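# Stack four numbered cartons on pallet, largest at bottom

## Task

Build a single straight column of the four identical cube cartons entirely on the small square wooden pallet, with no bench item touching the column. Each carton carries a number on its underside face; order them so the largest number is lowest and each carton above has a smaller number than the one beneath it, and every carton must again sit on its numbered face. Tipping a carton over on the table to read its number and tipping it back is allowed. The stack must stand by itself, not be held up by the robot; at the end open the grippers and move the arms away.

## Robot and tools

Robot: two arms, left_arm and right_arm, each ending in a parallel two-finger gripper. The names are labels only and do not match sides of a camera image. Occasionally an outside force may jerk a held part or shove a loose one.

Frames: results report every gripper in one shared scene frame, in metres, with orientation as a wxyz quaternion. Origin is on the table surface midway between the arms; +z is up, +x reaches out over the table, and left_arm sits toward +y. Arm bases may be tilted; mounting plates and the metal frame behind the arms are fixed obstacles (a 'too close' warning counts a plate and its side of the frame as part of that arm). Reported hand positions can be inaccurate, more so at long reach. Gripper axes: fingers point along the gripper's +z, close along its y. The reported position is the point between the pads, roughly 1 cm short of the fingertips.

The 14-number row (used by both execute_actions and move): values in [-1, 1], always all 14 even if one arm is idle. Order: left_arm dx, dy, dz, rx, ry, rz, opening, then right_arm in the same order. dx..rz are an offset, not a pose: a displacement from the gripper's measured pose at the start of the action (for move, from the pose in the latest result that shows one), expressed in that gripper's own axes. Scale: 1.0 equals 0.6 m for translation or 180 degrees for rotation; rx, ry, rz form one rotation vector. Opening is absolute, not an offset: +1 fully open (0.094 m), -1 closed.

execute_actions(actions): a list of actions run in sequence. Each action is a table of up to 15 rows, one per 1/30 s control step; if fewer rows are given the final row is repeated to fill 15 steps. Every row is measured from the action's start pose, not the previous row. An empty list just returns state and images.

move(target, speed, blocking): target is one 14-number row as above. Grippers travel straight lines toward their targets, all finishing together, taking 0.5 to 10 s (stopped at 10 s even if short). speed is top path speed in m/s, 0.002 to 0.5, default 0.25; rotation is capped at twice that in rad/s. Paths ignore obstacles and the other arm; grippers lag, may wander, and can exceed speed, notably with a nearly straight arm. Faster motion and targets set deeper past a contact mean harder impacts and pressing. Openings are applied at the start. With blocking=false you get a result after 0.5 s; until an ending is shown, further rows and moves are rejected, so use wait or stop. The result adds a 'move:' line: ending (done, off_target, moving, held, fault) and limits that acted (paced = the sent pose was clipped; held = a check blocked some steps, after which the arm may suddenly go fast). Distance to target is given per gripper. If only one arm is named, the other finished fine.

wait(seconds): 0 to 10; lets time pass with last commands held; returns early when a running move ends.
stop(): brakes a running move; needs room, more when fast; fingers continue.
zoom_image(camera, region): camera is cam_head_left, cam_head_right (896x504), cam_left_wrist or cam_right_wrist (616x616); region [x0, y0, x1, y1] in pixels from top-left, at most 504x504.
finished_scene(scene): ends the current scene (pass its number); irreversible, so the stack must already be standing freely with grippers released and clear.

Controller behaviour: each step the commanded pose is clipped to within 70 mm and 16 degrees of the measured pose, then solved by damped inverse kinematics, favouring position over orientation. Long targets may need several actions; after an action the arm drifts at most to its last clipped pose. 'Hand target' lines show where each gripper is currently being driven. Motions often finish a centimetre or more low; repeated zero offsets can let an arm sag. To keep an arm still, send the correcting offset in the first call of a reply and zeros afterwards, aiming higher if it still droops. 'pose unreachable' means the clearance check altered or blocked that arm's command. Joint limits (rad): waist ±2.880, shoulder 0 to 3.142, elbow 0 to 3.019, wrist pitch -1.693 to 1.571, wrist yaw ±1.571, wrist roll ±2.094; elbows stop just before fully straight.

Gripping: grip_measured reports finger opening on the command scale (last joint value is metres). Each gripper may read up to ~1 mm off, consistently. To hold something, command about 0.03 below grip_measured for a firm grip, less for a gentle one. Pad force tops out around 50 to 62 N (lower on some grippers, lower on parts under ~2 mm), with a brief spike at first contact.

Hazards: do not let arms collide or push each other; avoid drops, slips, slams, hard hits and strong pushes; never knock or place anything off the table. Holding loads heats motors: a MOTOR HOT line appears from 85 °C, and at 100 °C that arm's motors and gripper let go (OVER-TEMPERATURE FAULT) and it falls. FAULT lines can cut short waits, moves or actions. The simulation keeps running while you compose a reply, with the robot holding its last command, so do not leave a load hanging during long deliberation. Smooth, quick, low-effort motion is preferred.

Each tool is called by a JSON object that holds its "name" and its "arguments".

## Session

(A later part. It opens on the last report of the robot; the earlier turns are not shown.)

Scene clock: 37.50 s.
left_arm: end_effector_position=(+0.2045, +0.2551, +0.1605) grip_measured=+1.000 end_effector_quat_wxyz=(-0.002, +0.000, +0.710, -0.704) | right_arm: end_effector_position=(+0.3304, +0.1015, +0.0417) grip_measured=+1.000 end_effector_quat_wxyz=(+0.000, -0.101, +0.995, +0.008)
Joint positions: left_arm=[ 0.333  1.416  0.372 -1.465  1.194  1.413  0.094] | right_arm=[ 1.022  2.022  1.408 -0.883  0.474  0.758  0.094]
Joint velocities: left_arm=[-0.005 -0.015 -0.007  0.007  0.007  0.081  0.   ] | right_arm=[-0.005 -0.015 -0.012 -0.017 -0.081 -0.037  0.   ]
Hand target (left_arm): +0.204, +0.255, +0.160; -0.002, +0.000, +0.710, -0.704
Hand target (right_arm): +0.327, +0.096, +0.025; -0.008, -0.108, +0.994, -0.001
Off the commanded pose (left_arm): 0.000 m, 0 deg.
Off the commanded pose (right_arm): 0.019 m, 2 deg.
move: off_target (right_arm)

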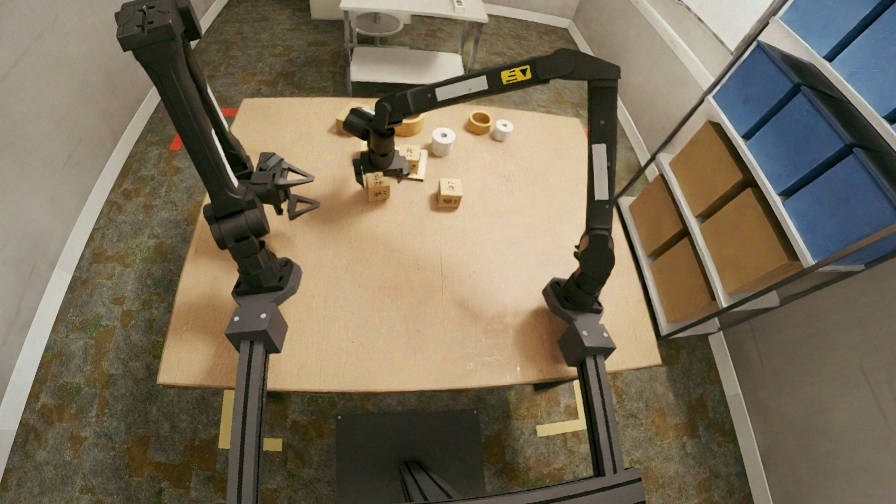

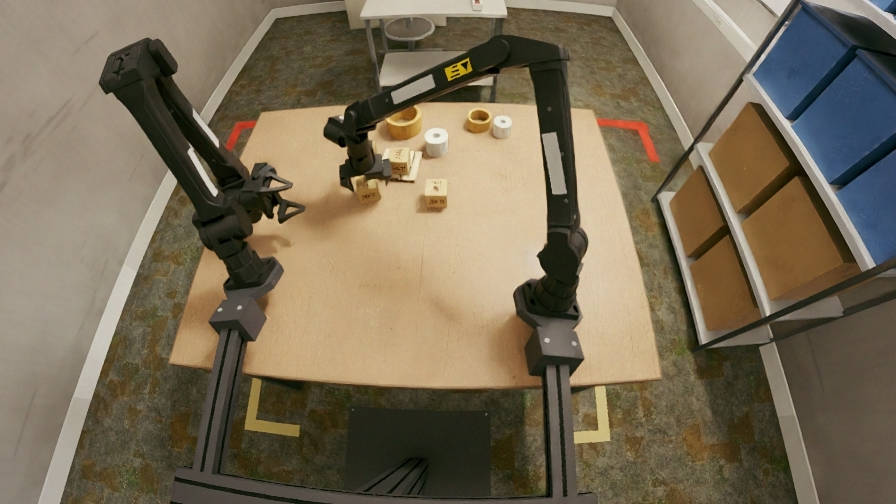

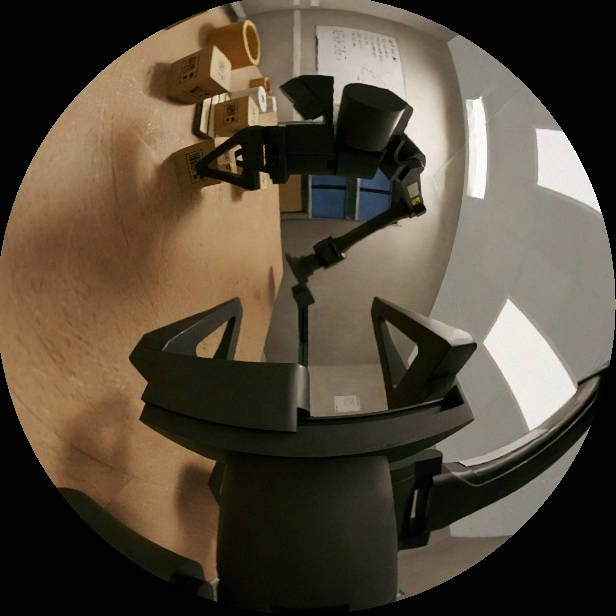

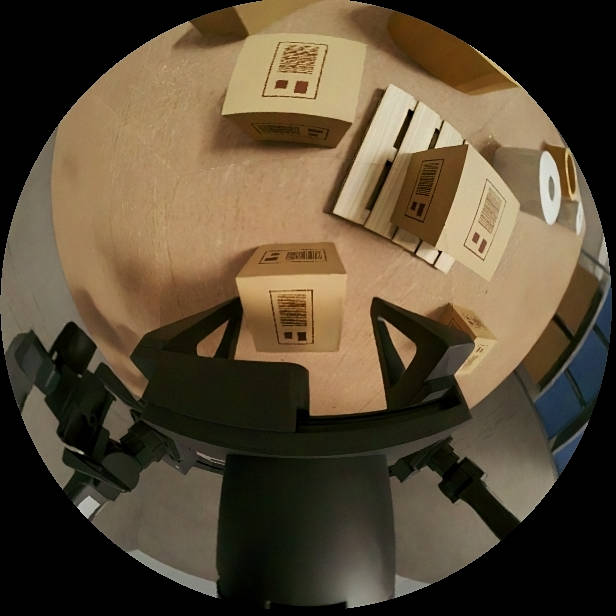

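{"name": "move", "arguments": {"target": [0,0,0,0,0,0,1,0.02,0.025,0.02,0,0,-0.015,1], "speed": 0.08}}

{"name": "execute_actions", "arguments": {"actions": [[[0,0,0,0,0,0,1,0,0,0,0,0,0,0.17]]]}}

{"name": "move", "arguments": {"target": [0,0,0,0,0,0,1,0.05,-0.12,-0.38,-0.25,0,0,0.17], "speed": 0.3}}

{"name": "zoom_image", "arguments": {"camera": "cam_left_wrist", "region": [280,60,530,310]}}

Scene clock: 38.63 s.
left_arm: end_effector_position=(+0.2045, +0.2551, +0.1605) grip_measured=+1.000 end_effector_quat_wxyz=(-0.002, +0.000, +0.710, -0.704) | right_arm: end_effector_position=(+0.3294, +0.1057, +0.0408) grip_measured=+1.000 end_effector_quat_wxyz=(+0.004, -0.105, +0.994, +0.012)
Joint positions: left_arm=[ 0.333  1.416  0.372 -1.465  1.194  1.413  0.094] | right_arm=[ 1.026  2.027  1.408 -0.869  0.474  0.748  0.094]
Joint velocities: left_arm=[-0.015 -0.005 -0.002  0.017  0.066  0.022  0.   ] | right_arm=[ 0.005 -0.005 -0.007 -0.017  0.022 -0.037  0.   ]
Hand target (left_arm): +0.204, +0.255, +0.160; -0.002, +0.000, +0.710, -0.704
Hand target (right_arm): +0.316, +0.113, +0.030; +0.000, -0.124, +0.992, +0.008
Off the commanded pose (left_arm): 0.000 m, 0 deg.
Off the commanded pose (right_arm): 0.019 m, 2 deg.
move: off_target (right_arm)

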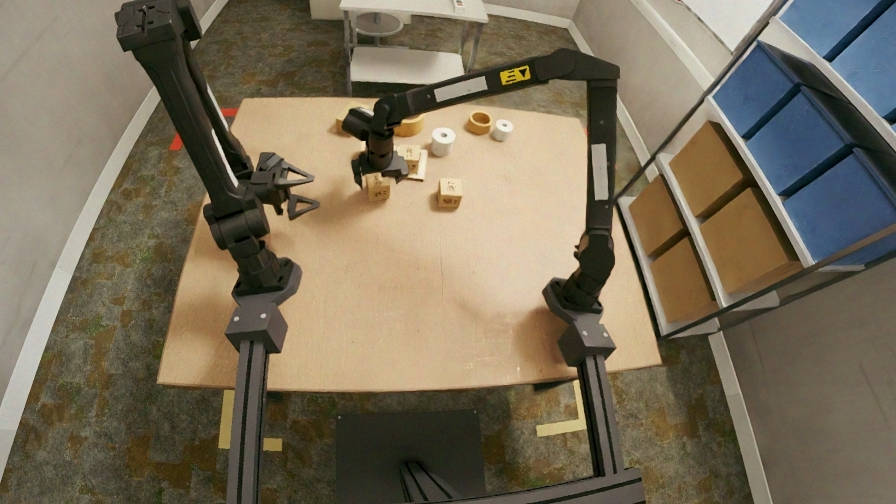

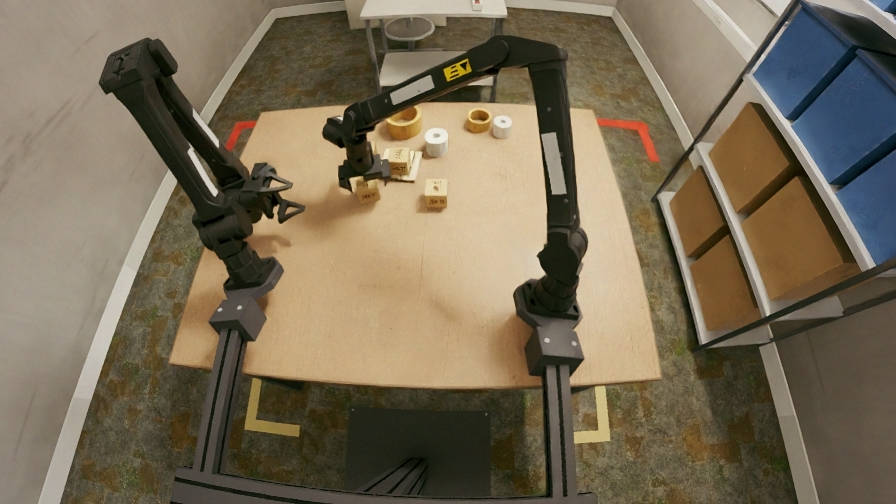

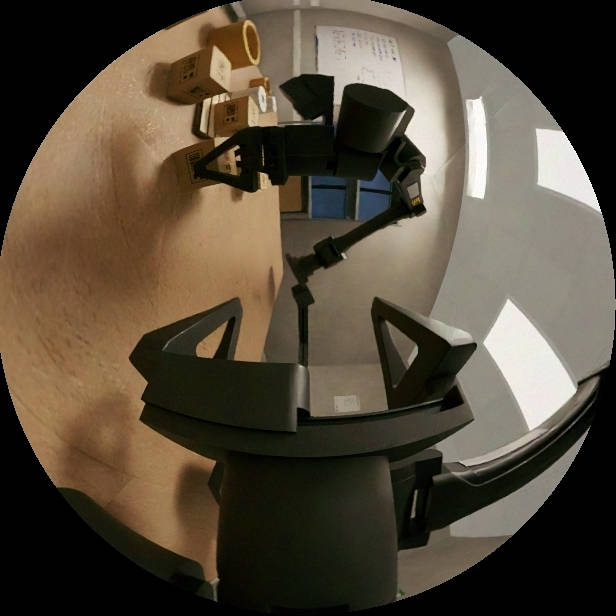

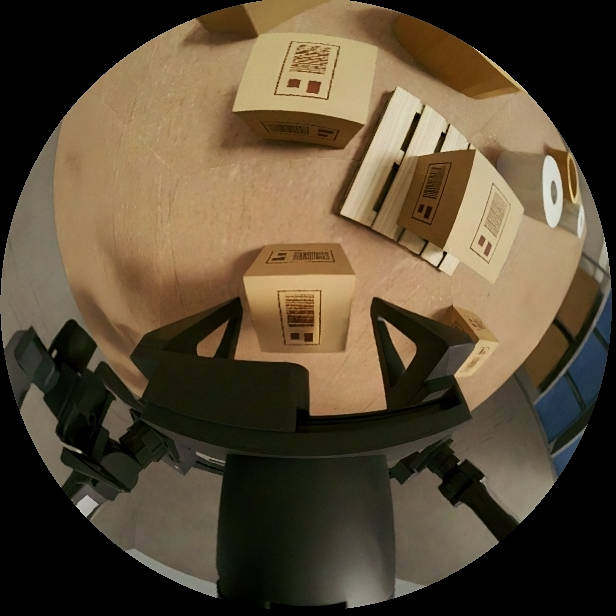

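Scene clock: 39.13 s.
left_arm: end_effector_position=(+0.2045, +0.2551, +0.1605) grip_measured=+1.000 end_effector_quat_wxyz=(-0.002, +0.000, +0.710, -0.704) | right_arm: end_effector_position=(+0.3294, +0.1057, +0.0408) grip_measured=+0.209 end_effector_quat_wxyz=(+0.004, -0.105, +0.994, +0.012)
Joint positions: left_arm=[ 0.333  1.416  0.372 -1.465  1.194  1.413  0.094] | right_arm=[ 1.026  2.027  1.408 -0.869  0.474  0.748  0.057]
Joint velocities: left_arm=[-0.005 -0.015 -0.002 -0.007 -0.022 -0.022  0.   ] | right_arm=[-0.024 -0.005  0.012 -0.002 -0.007 -0.066  0.   ]
Hand target (left_arm): +0.204, +0.255, +0.160; -0.002, +0.000, +0.710, -0.704
Hand target (right_arm): +0.329, +0.106, +0.041; +0.004, -0.105, +0.994, +0.012
Off the commanded pose (left_arm): 0.000 m, 0 deg.
Off the commanded pose (right_arm): 0.000 m, 0 deg.

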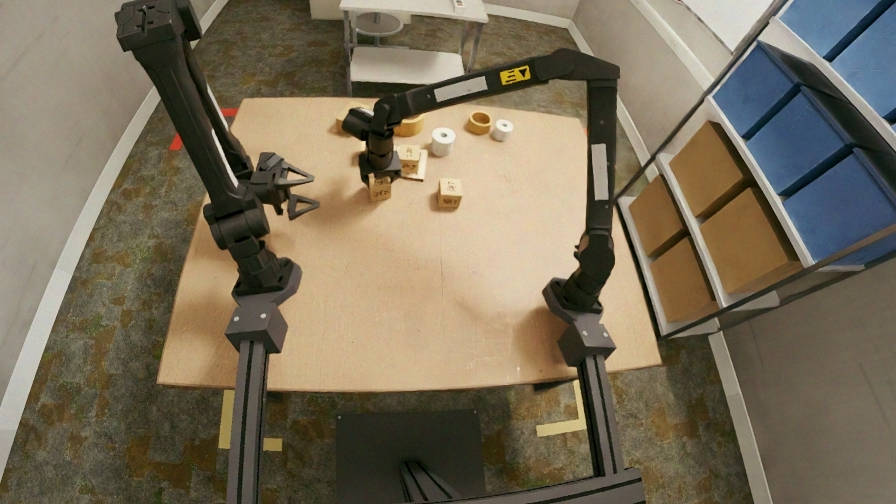

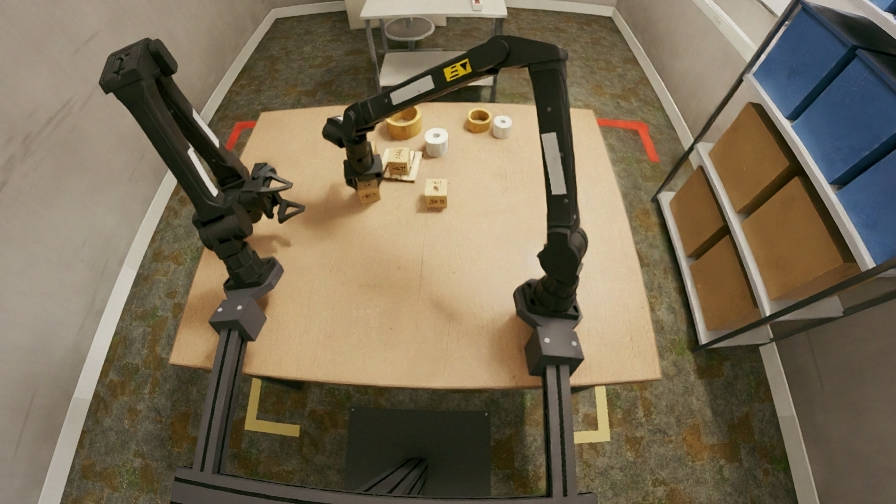

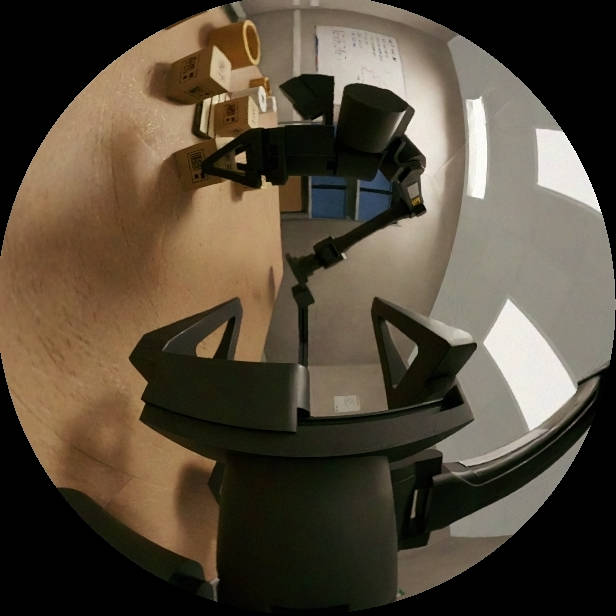

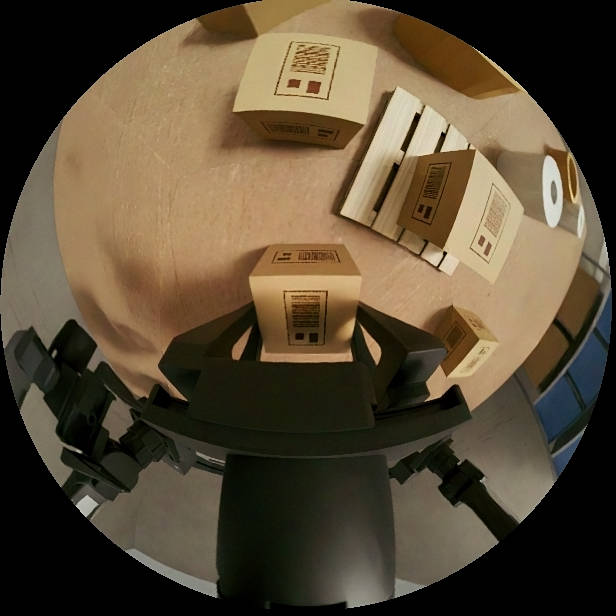

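Scene clock: 41.00 s.
left_arm: end_effector_position=(+0.2045, +0.2551, +0.1605) grip_measured=+1.000 end_effector_quat_wxyz=(-0.002, +0.000, +0.710, -0.704) | right_arm: end_effector_position=(+0.3041, +0.0281, +0.2678) grip_measured=+0.210 end_effector_quat_wxyz=(-0.041, -0.101, +0.914, +0.390)
Joint positions: left_arm=[ 0.333  1.416  0.372 -1.465  1.194  1.413  0.094] | right_arm=[ 0.982  1.311  1.019 -0.705 -0.167  0.617  0.057]
Joint velocities: left_arm=[-0.005 -0.005  0.012 -0.002 -0.007 -0.022  0.   ] | right_arm=[ 0.005 -0.005 -0.017  0.012  0.022 -0.081 -0.001]
Hand target (left_arm): +0.204, +0.255, +0.160; -0.002, +0.000, +0.710, -0.704
Hand target (right_arm): +0.308, +0.025, +0.266; -0.035, -0.102, +0.913, +0.393
Off the commanded pose (left_arm): 0.000 m, 0 deg.
Off the commanded pose (right_arm): 0.011 m, 1 deg.
move: off_target (right_arm)

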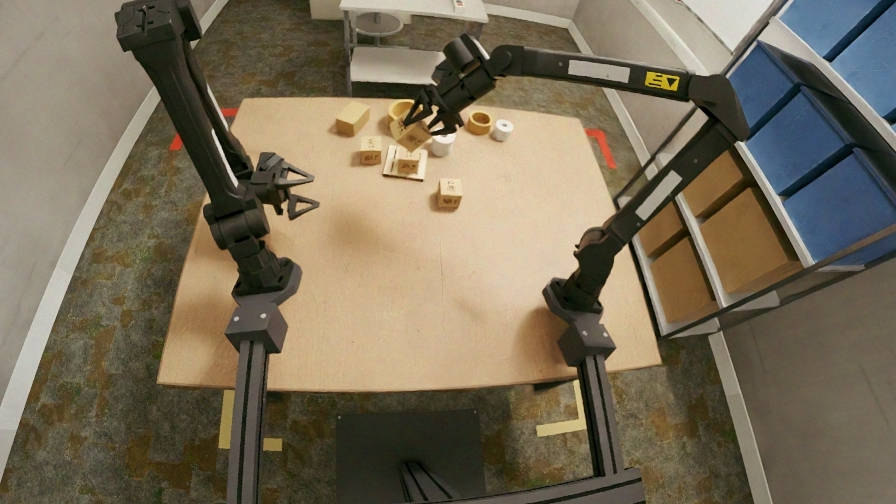

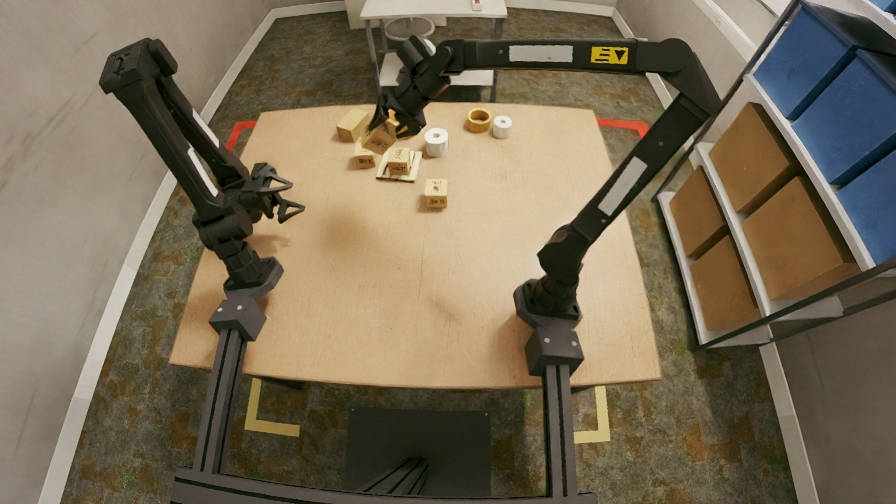

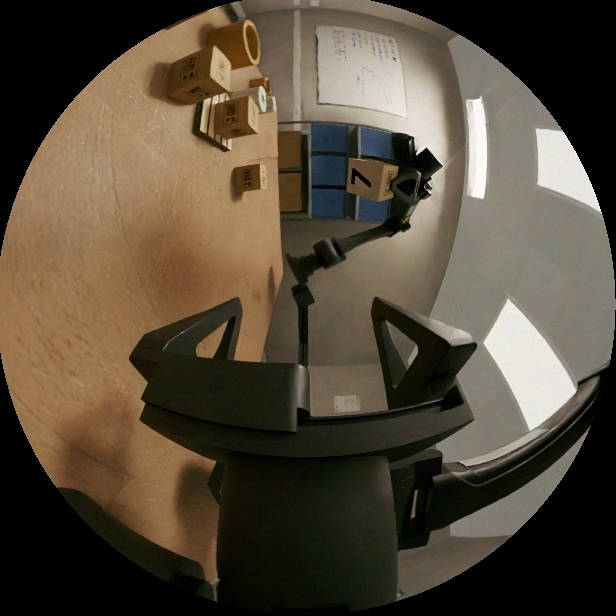

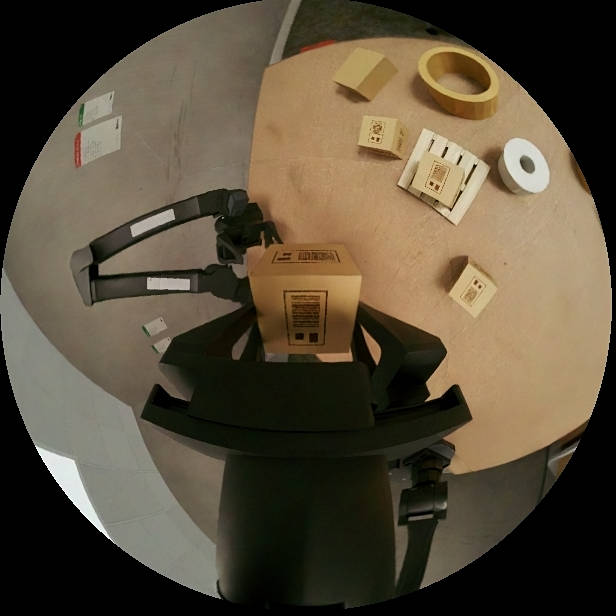

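Region (280, 60, 530, 310) of cam_left_wrist's 616x616 image, scaled by 2.016, with more detail than that image has.

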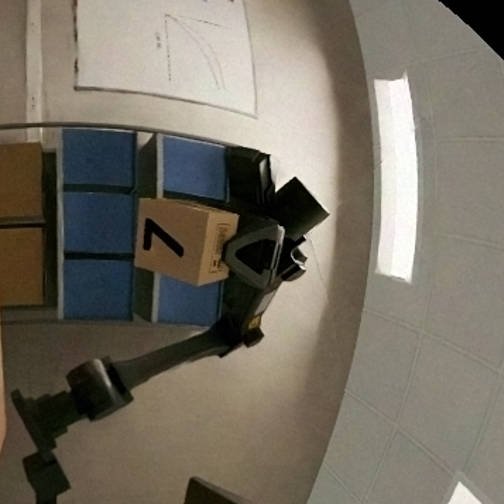

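{"name": "move", "arguments": {"target": [0,0,0,0,0,0,1,-0.203,-0.16,0.105,0.256,-0.035,0.084,0.17]}}

{"name": "zoom_image", "arguments": {"camera": "cam_left_wrist", "region": [180,30,420,210]}}

{"name": "zoom_image", "arguments": {"camera": "cam_right_wrist", "region": [228,180,388,300]}}

Scene clock: 43.47 s.
left_arm: end_effector_position=(+0.2045, +0.2551, +0.1605) grip_measured=+1.000 end_effector_quat_wxyz=(-0.002, +0.000, +0.710, -0.704) | right_arm: end_effector_position=(+0.4106, +0.0260, +0.1531) grip_measured=+0.209 end_effector_quat_wxyz=(-0.009, +0.011, +1.000, -0.007)
Joint positions: left_arm=[ 0.333  1.416  0.372 -1.465  1.194  1.413  0.094] | right_arm=[ 0.941  1.81   1.51  -1.196  0.473  0.91   0.057]
Joint velocities: left_arm=[-0.015 -0.005 -0.017  0.002 -0.007  0.051  0.   ] | right_arm=[ 0.005  0.005 -0.002 -0.017 -0.095  0.037  0.   ]
Hand target (left_arm): +0.204, +0.255, +0.160; -0.002, +0.000, +0.710, -0.704
Hand target (right_arm): +0.429, +0.031, +0.157; -0.002, +0.032, +0.999, -0.002
Off the commanded pose (left_arm): 0.000 m, 0 deg.
Off the commanded pose (right_arm): 0.019 m, 3 deg.
move: off_target (right_arm)

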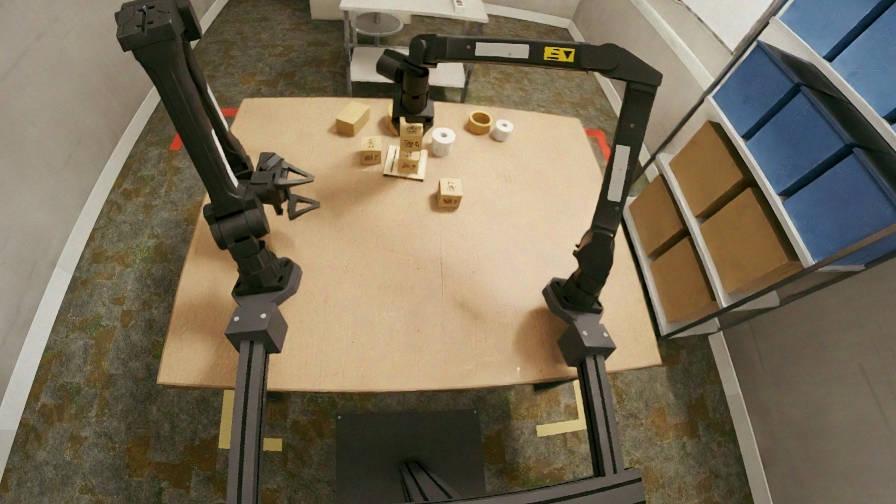

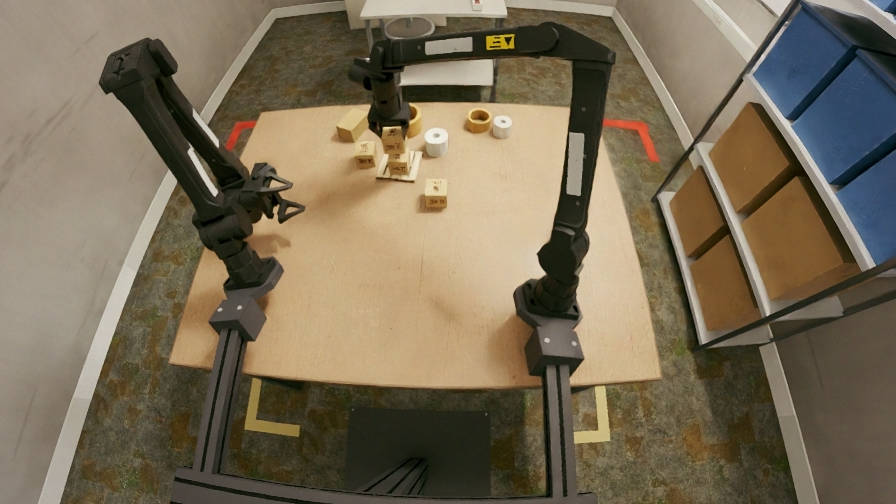

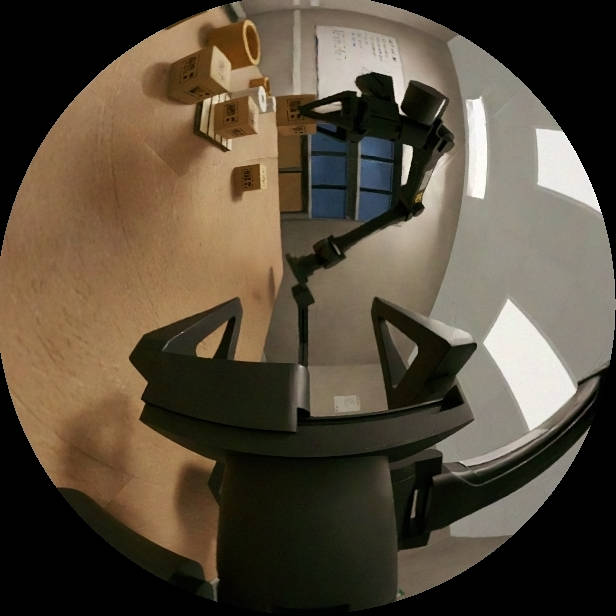

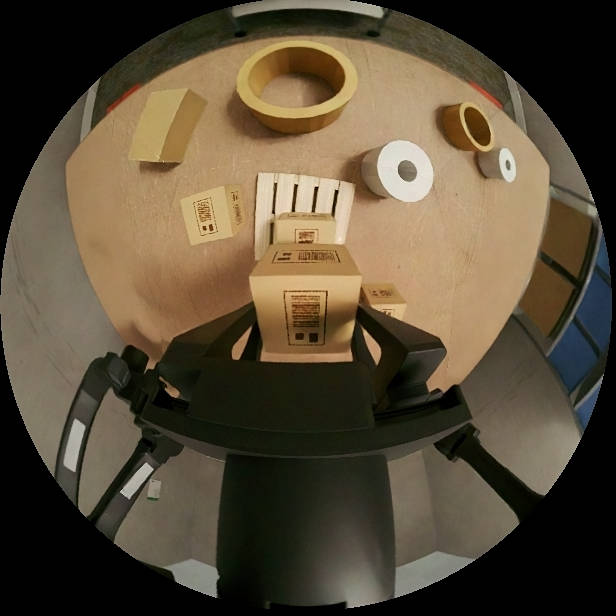

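Region (180, 30, 420, 210) of cam_left_wrist's 616x616 image, scaled by 2.100, with more detail than that image has; it fills the top 378 rows of this view, and the rest is white.

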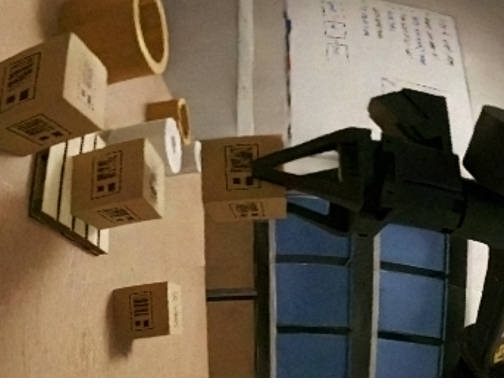

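Region (228, 180, 388, 300) of cam_right_wrist's 616x616 image, scaled by 3.150, with more detail than that image has; it fills the top 378 rows of this view, and the rest is white.

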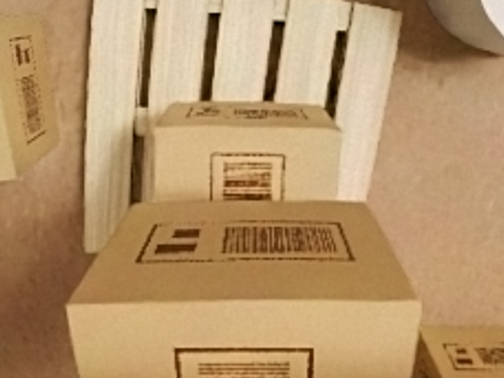

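{"name": "move", "arguments": {"target": [0,0,0,0,0,0,1,-0.004,-0.008,0.075,0,0,0,0.17], "speed": 0.06}}

{"name": "zoom_image", "arguments": {"camera": "cam_left_wrist", "region": [190,60,350,180]}}

{"name": "zoom_image", "arguments": {"camera": "cam_right_wrist", "region": [228,180,388,300]}}

Scene clock: 44.87 s.
left_arm: end_effector_position=(+0.2045, +0.2551, +0.1605) grip_measured=+1.000 end_effector_quat_wxyz=(-0.002, +0.000, +0.710, -0.704) | right_arm: end_effector_position=(+0.4166, +0.0221, +0.1267) grip_measured=+0.210 end_effector_quat_wxyz=(+0.000, +0.020, +1.000, +0.004)
Joint positions: left_arm=[ 0.333  1.416  0.372 -1.465  1.194  1.413  0.094] | right_arm=[ 0.908  1.814  1.459 -1.091  0.47   0.875  0.057]
Joint velocities: left_arm=[-0.005 -0.005  0.002 -0.002 -0.007 -0.007  0.   ] | right_arm=[-0.024 -0.005 -0.012  0.017 -0.066 -0.022  0.   ]
Hand target (left_arm): +0.204, +0.255, +0.160; -0.002, +0.000, +0.710, -0.704
Hand target (right_arm): +0.413, +0.020, +0.109; -0.009, +0.011, +1.000, -0.007
Off the commanded pose (left_arm): 0.000 m, 0 deg.
Off the commanded pose (right_arm): 0.019 m, 2 deg.
move: off_target (right_arm)

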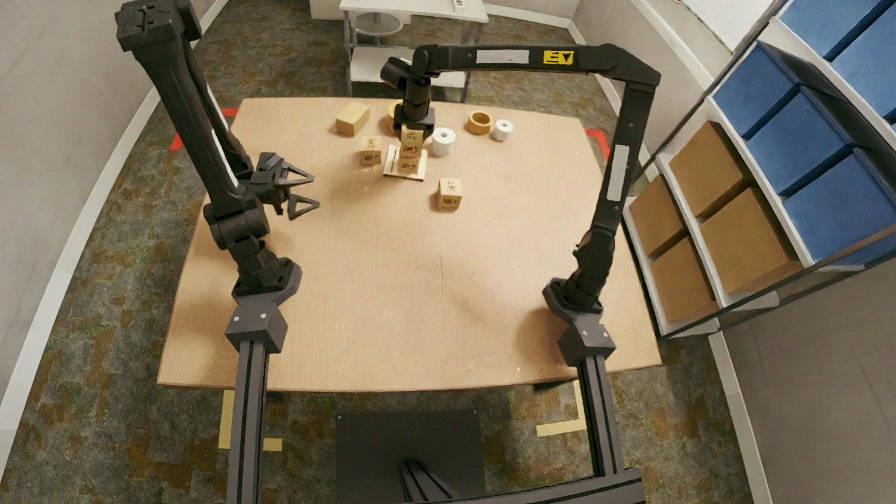

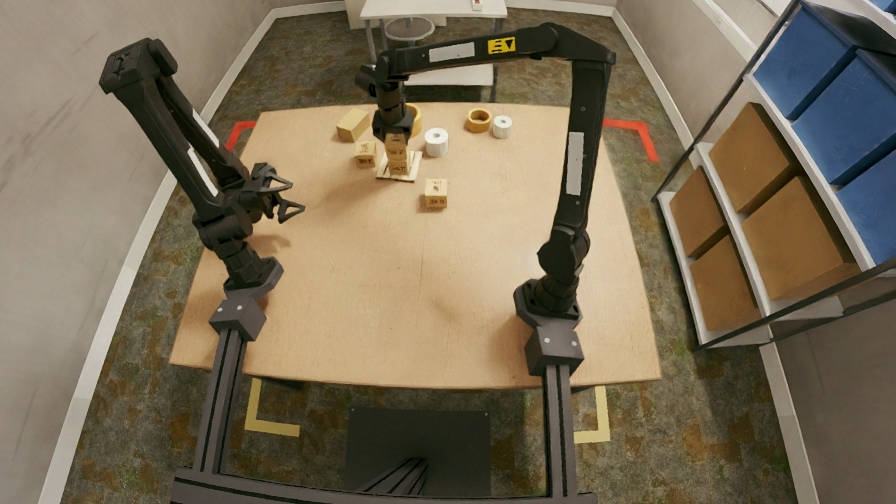

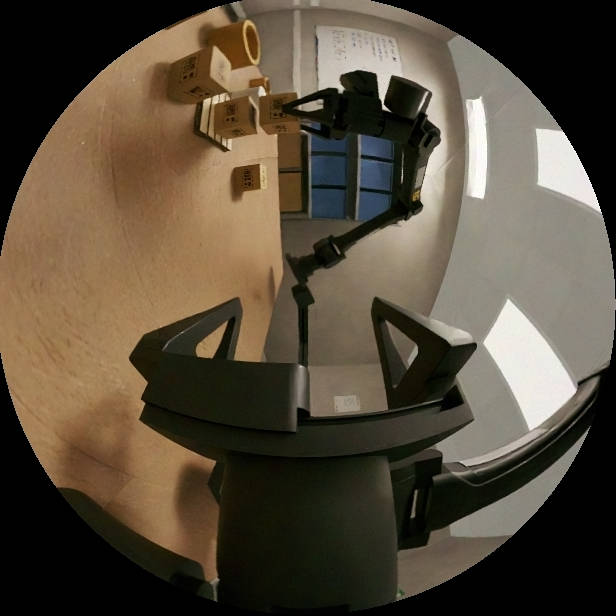

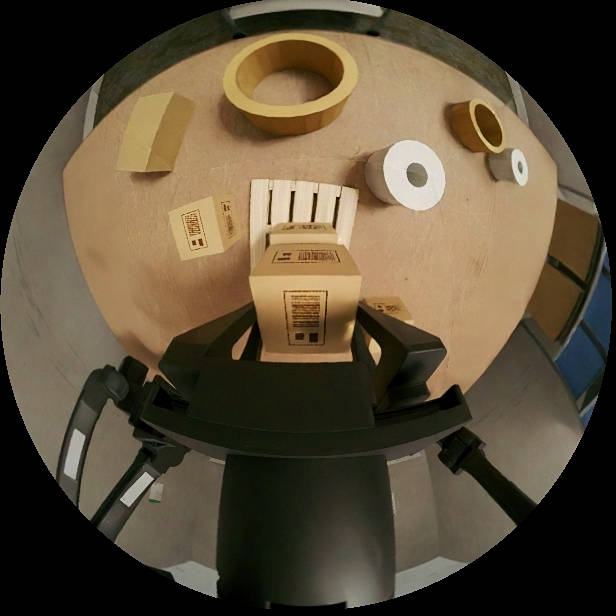

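Region (190, 60, 350, 180) of cam_left_wrist's 616x616 image, scaled by 3.150, with more detail than that image has; it fills the top 378 rows of this view, and the rest is white.

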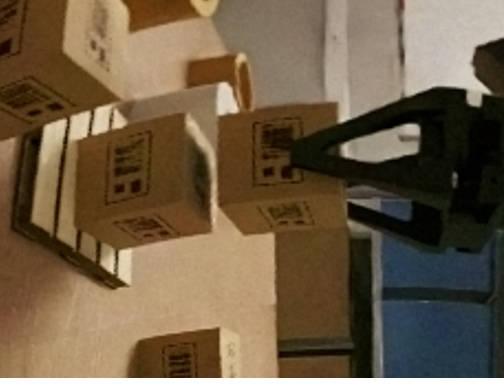

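Region (228, 180, 388, 300) of cam_right_wrist's 616x616 image, scaled by 3.150, with more detail than that image has; it fills the top 378 rows of this view, and the rest is white.

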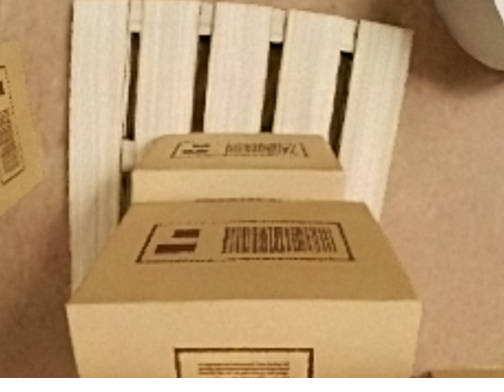

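{"name": "move", "arguments": {"target": [0,0,0,0,0,0,1,0.006,0,0.05,-0.003,-0.003,-0.004,0.17], "speed": 0.05}}

{"name": "zoom_image", "arguments": {"camera": "cam_left_wrist", "region": [190,60,350,180]}}

{"name": "zoom_image", "arguments": {"camera": "cam_right_wrist", "region": [228,180,388,300]}}

Scene clock: 46.17 s.
left_arm: end_effector_position=(+0.2045, +0.2551, +0.1605) grip_measured=+1.000 end_effector_quat_wxyz=(-0.002, +0.000, +0.710, -0.704) | right_arm: end_effector_position=(+0.4153, +0.0257, +0.1127) grip_measured=+0.210 end_effector_quat_wxyz=(+0.012, +0.020, +1.000, +0.017)
Joint positions: left_arm=[ 0.333  1.416  0.372 -1.465  1.194  1.413  0.094] | right_arm=[ 0.902  1.814  1.416 -1.005  0.469  0.85   0.057]
Joint velocities: left_arm=[-0.015 -0.005  0.007 -0.007  0.007 -0.022  0.   ] | right_arm=[-0.015 -0.005 -0.002 -0.002 -0.066 -0.007  0.   ]
Hand target (left_arm): +0.204, +0.255, +0.160; -0.002, +0.000, +0.710, -0.704
Hand target (right_arm): +0.413, +0.022, +0.097; +0.005, +0.013, +1.000, +0.008
Off the commanded pose (left_arm): 0.000 m, 0 deg.
Off the commanded pose (right_arm): 0.017 m, 1 deg.
move: off_target (right_arm)

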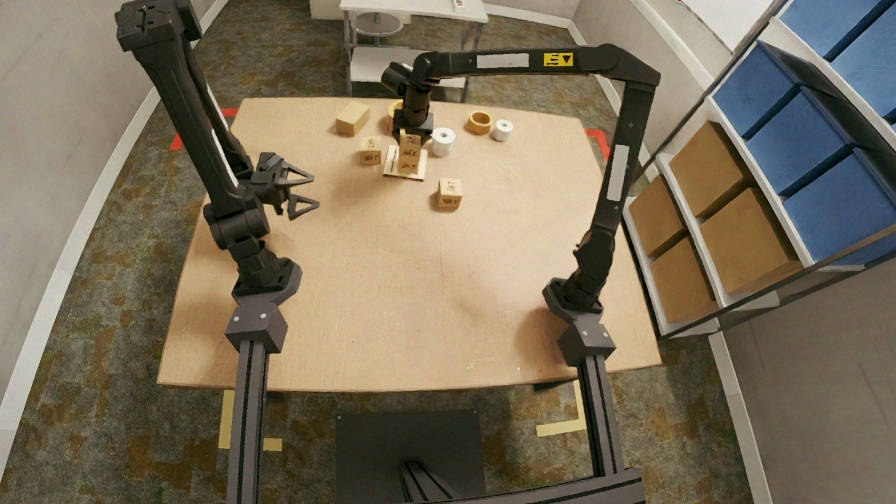

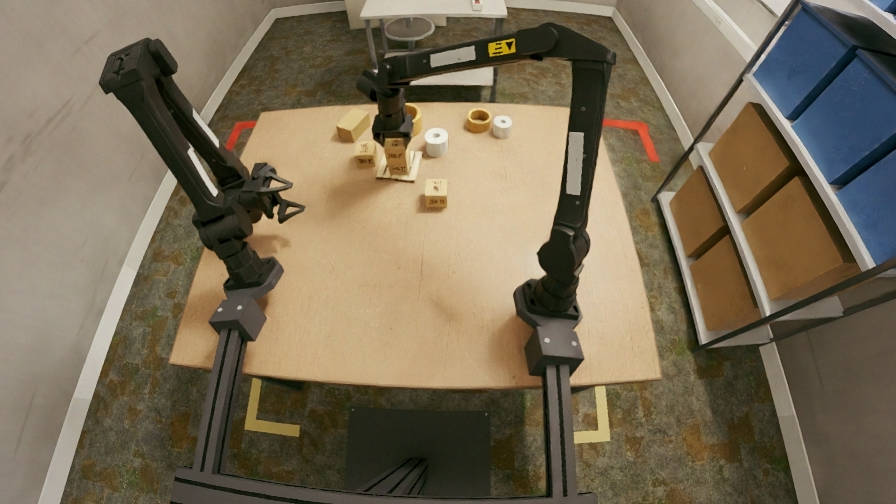

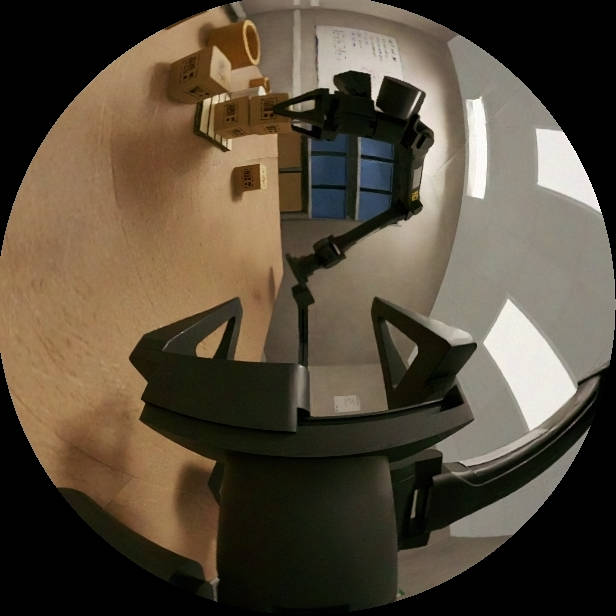

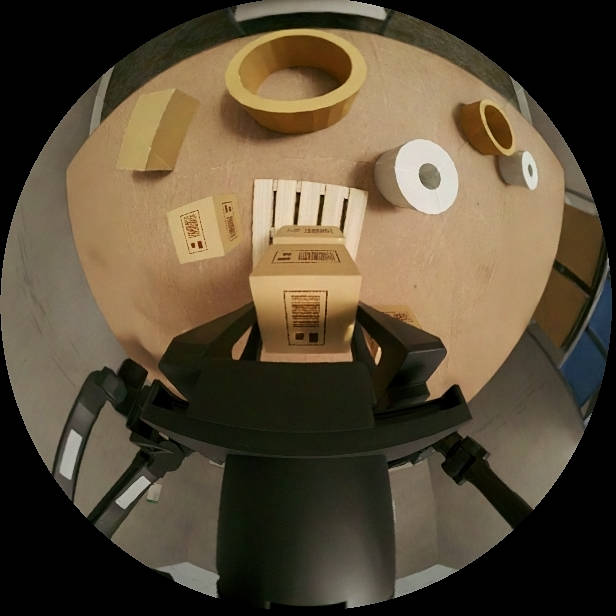

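Region (190, 60, 350, 180) of cam_left_wrist's 616x616 image, scaled by 3.150, with more detail than that image has; it fills the top 378 rows of this view, and the rest is white.

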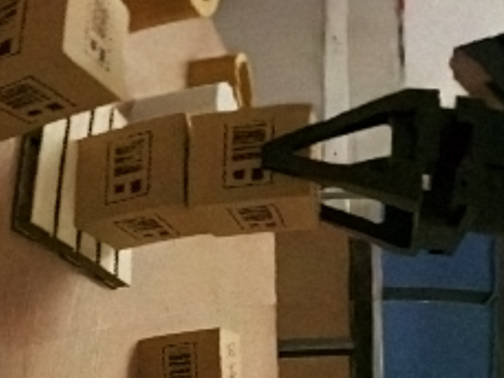

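Region (228, 180, 388, 300) of cam_right_wrist's 616x616 image, scaled by 3.150, with more detail than that image has; it fills the top 378 rows of this view, and the rest is white.

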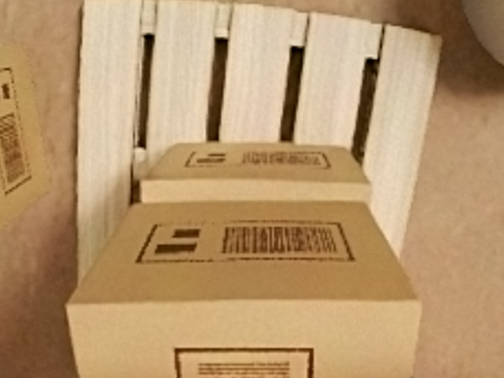

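{"name": "move", "arguments": {"target": [0,0,0,0,0,0,1,-0.018,-0.016,0.005,0.008,0,0,0.17], "speed": 0.04}}

{"name": "zoom_image", "arguments": {"camera": "cam_left_wrist", "region": [190,60,350,180]}}

{"name": "zoom_image", "arguments": {"camera": "cam_right_wrist", "region": [228,180,388,300]}}

Scene clock: 47.17 s.
left_arm: end_effector_position=(+0.2045, +0.2551, +0.1605) grip_measured=+1.000 end_effector_quat_wxyz=(-0.002, +0.000, +0.710, -0.704) | right_arm: end_effector_position=(+0.4167, +0.0194, +0.1109) grip_measured=+0.210 end_effector_quat_wxyz=(+0.012, +0.019, +1.000, +0.007)
Joint positions: left_arm=[ 0.333  1.416  0.372 -1.465  1.194  1.413  0.094] | right_arm=[ 0.895  1.814  1.416 -1.019  0.48   0.849  0.057]
Joint velocities: left_arm=[-0.024 -0.005 -0.002  0.012 -0.022 -0.022  0.   ] | right_arm=[ 0.005 -0.005 -0.002 -0.017 -0.007 -0.022 -0.   ]
Hand target (left_arm): +0.204, +0.255, +0.160; -0.002, +0.000, +0.710, -0.704
Hand target (right_arm): +0.426, +0.016, +0.110; +0.012, +0.020, +1.000, +0.005
Off the commanded pose (left_arm): 0.000 m, 0 deg.
Off the commanded pose (right_arm): 0.010 m, 0 deg.
move: done

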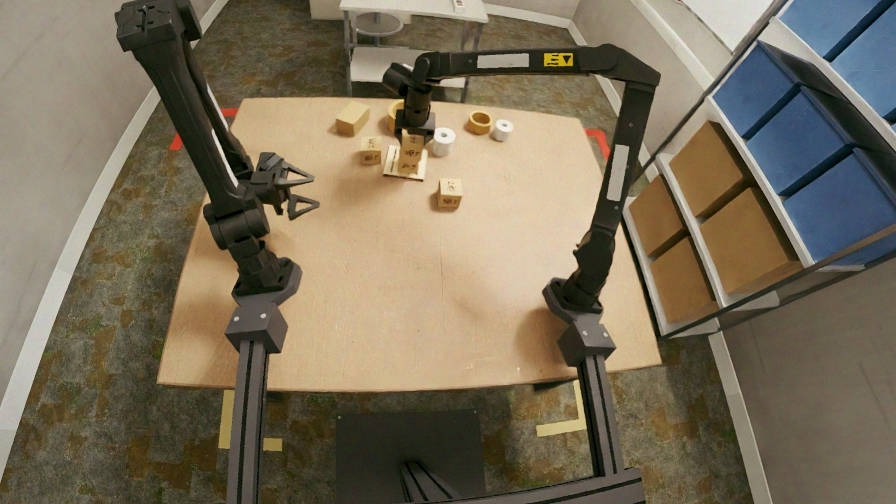

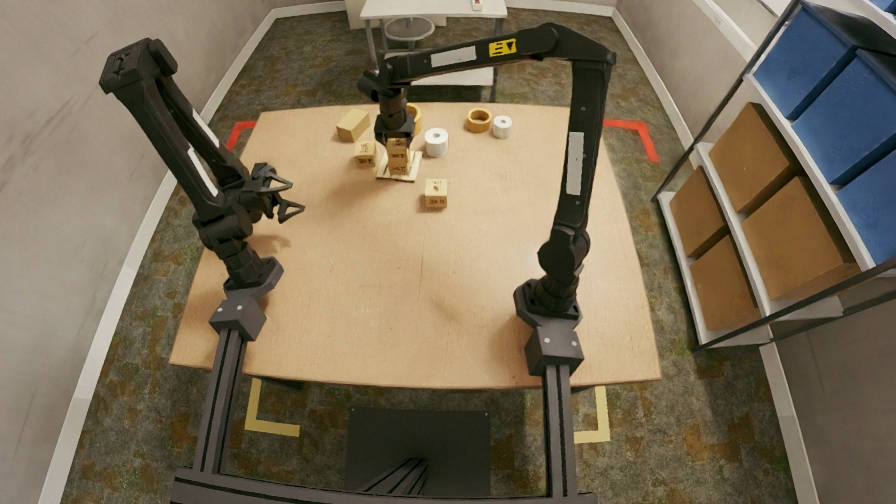

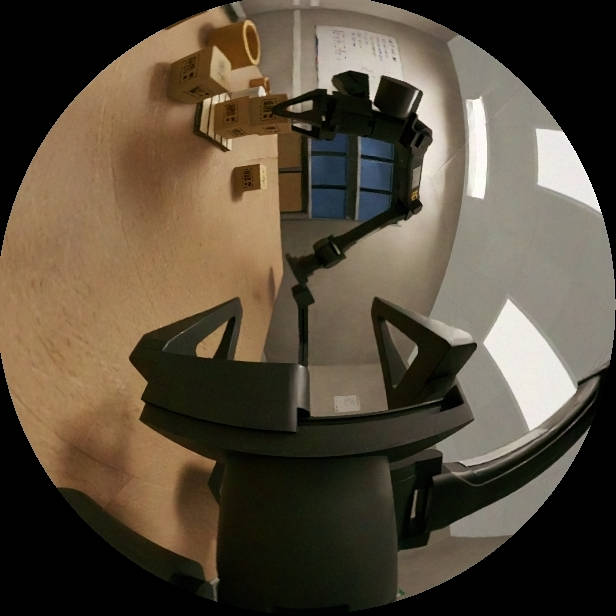

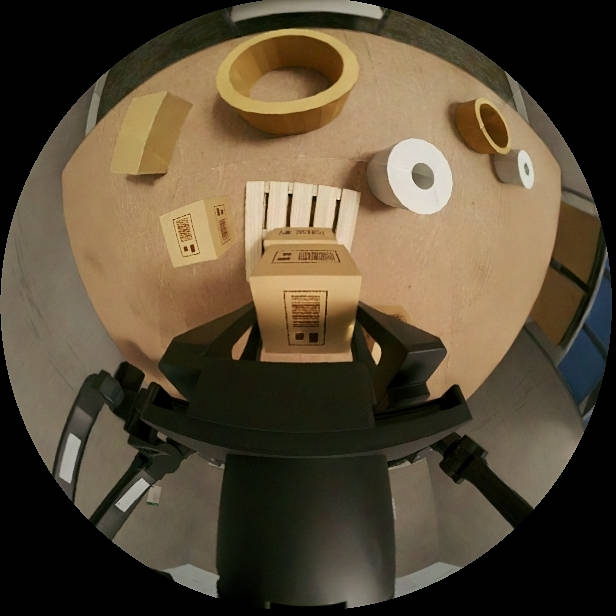

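Region (190, 60, 350, 180) of cam_left_wrist's 616x616 image, scaled by 3.150, with more detail than that image has; it fills the top 378 rows of this view, and the rest is white.

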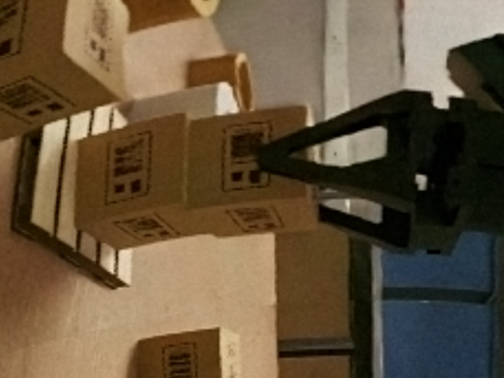

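Region (228, 180, 388, 300) of cam_right_wrist's 616x616 image, scaled by 3.150, with more detail than that image has; it fills the top 378 rows of this view, and the rest is white.

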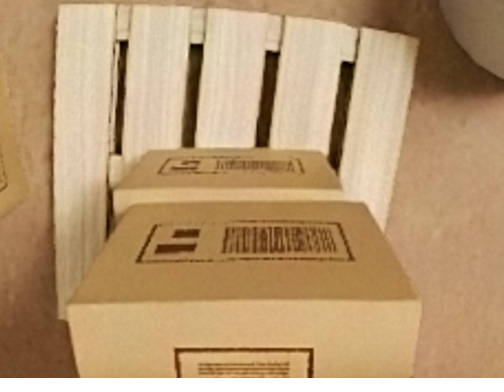

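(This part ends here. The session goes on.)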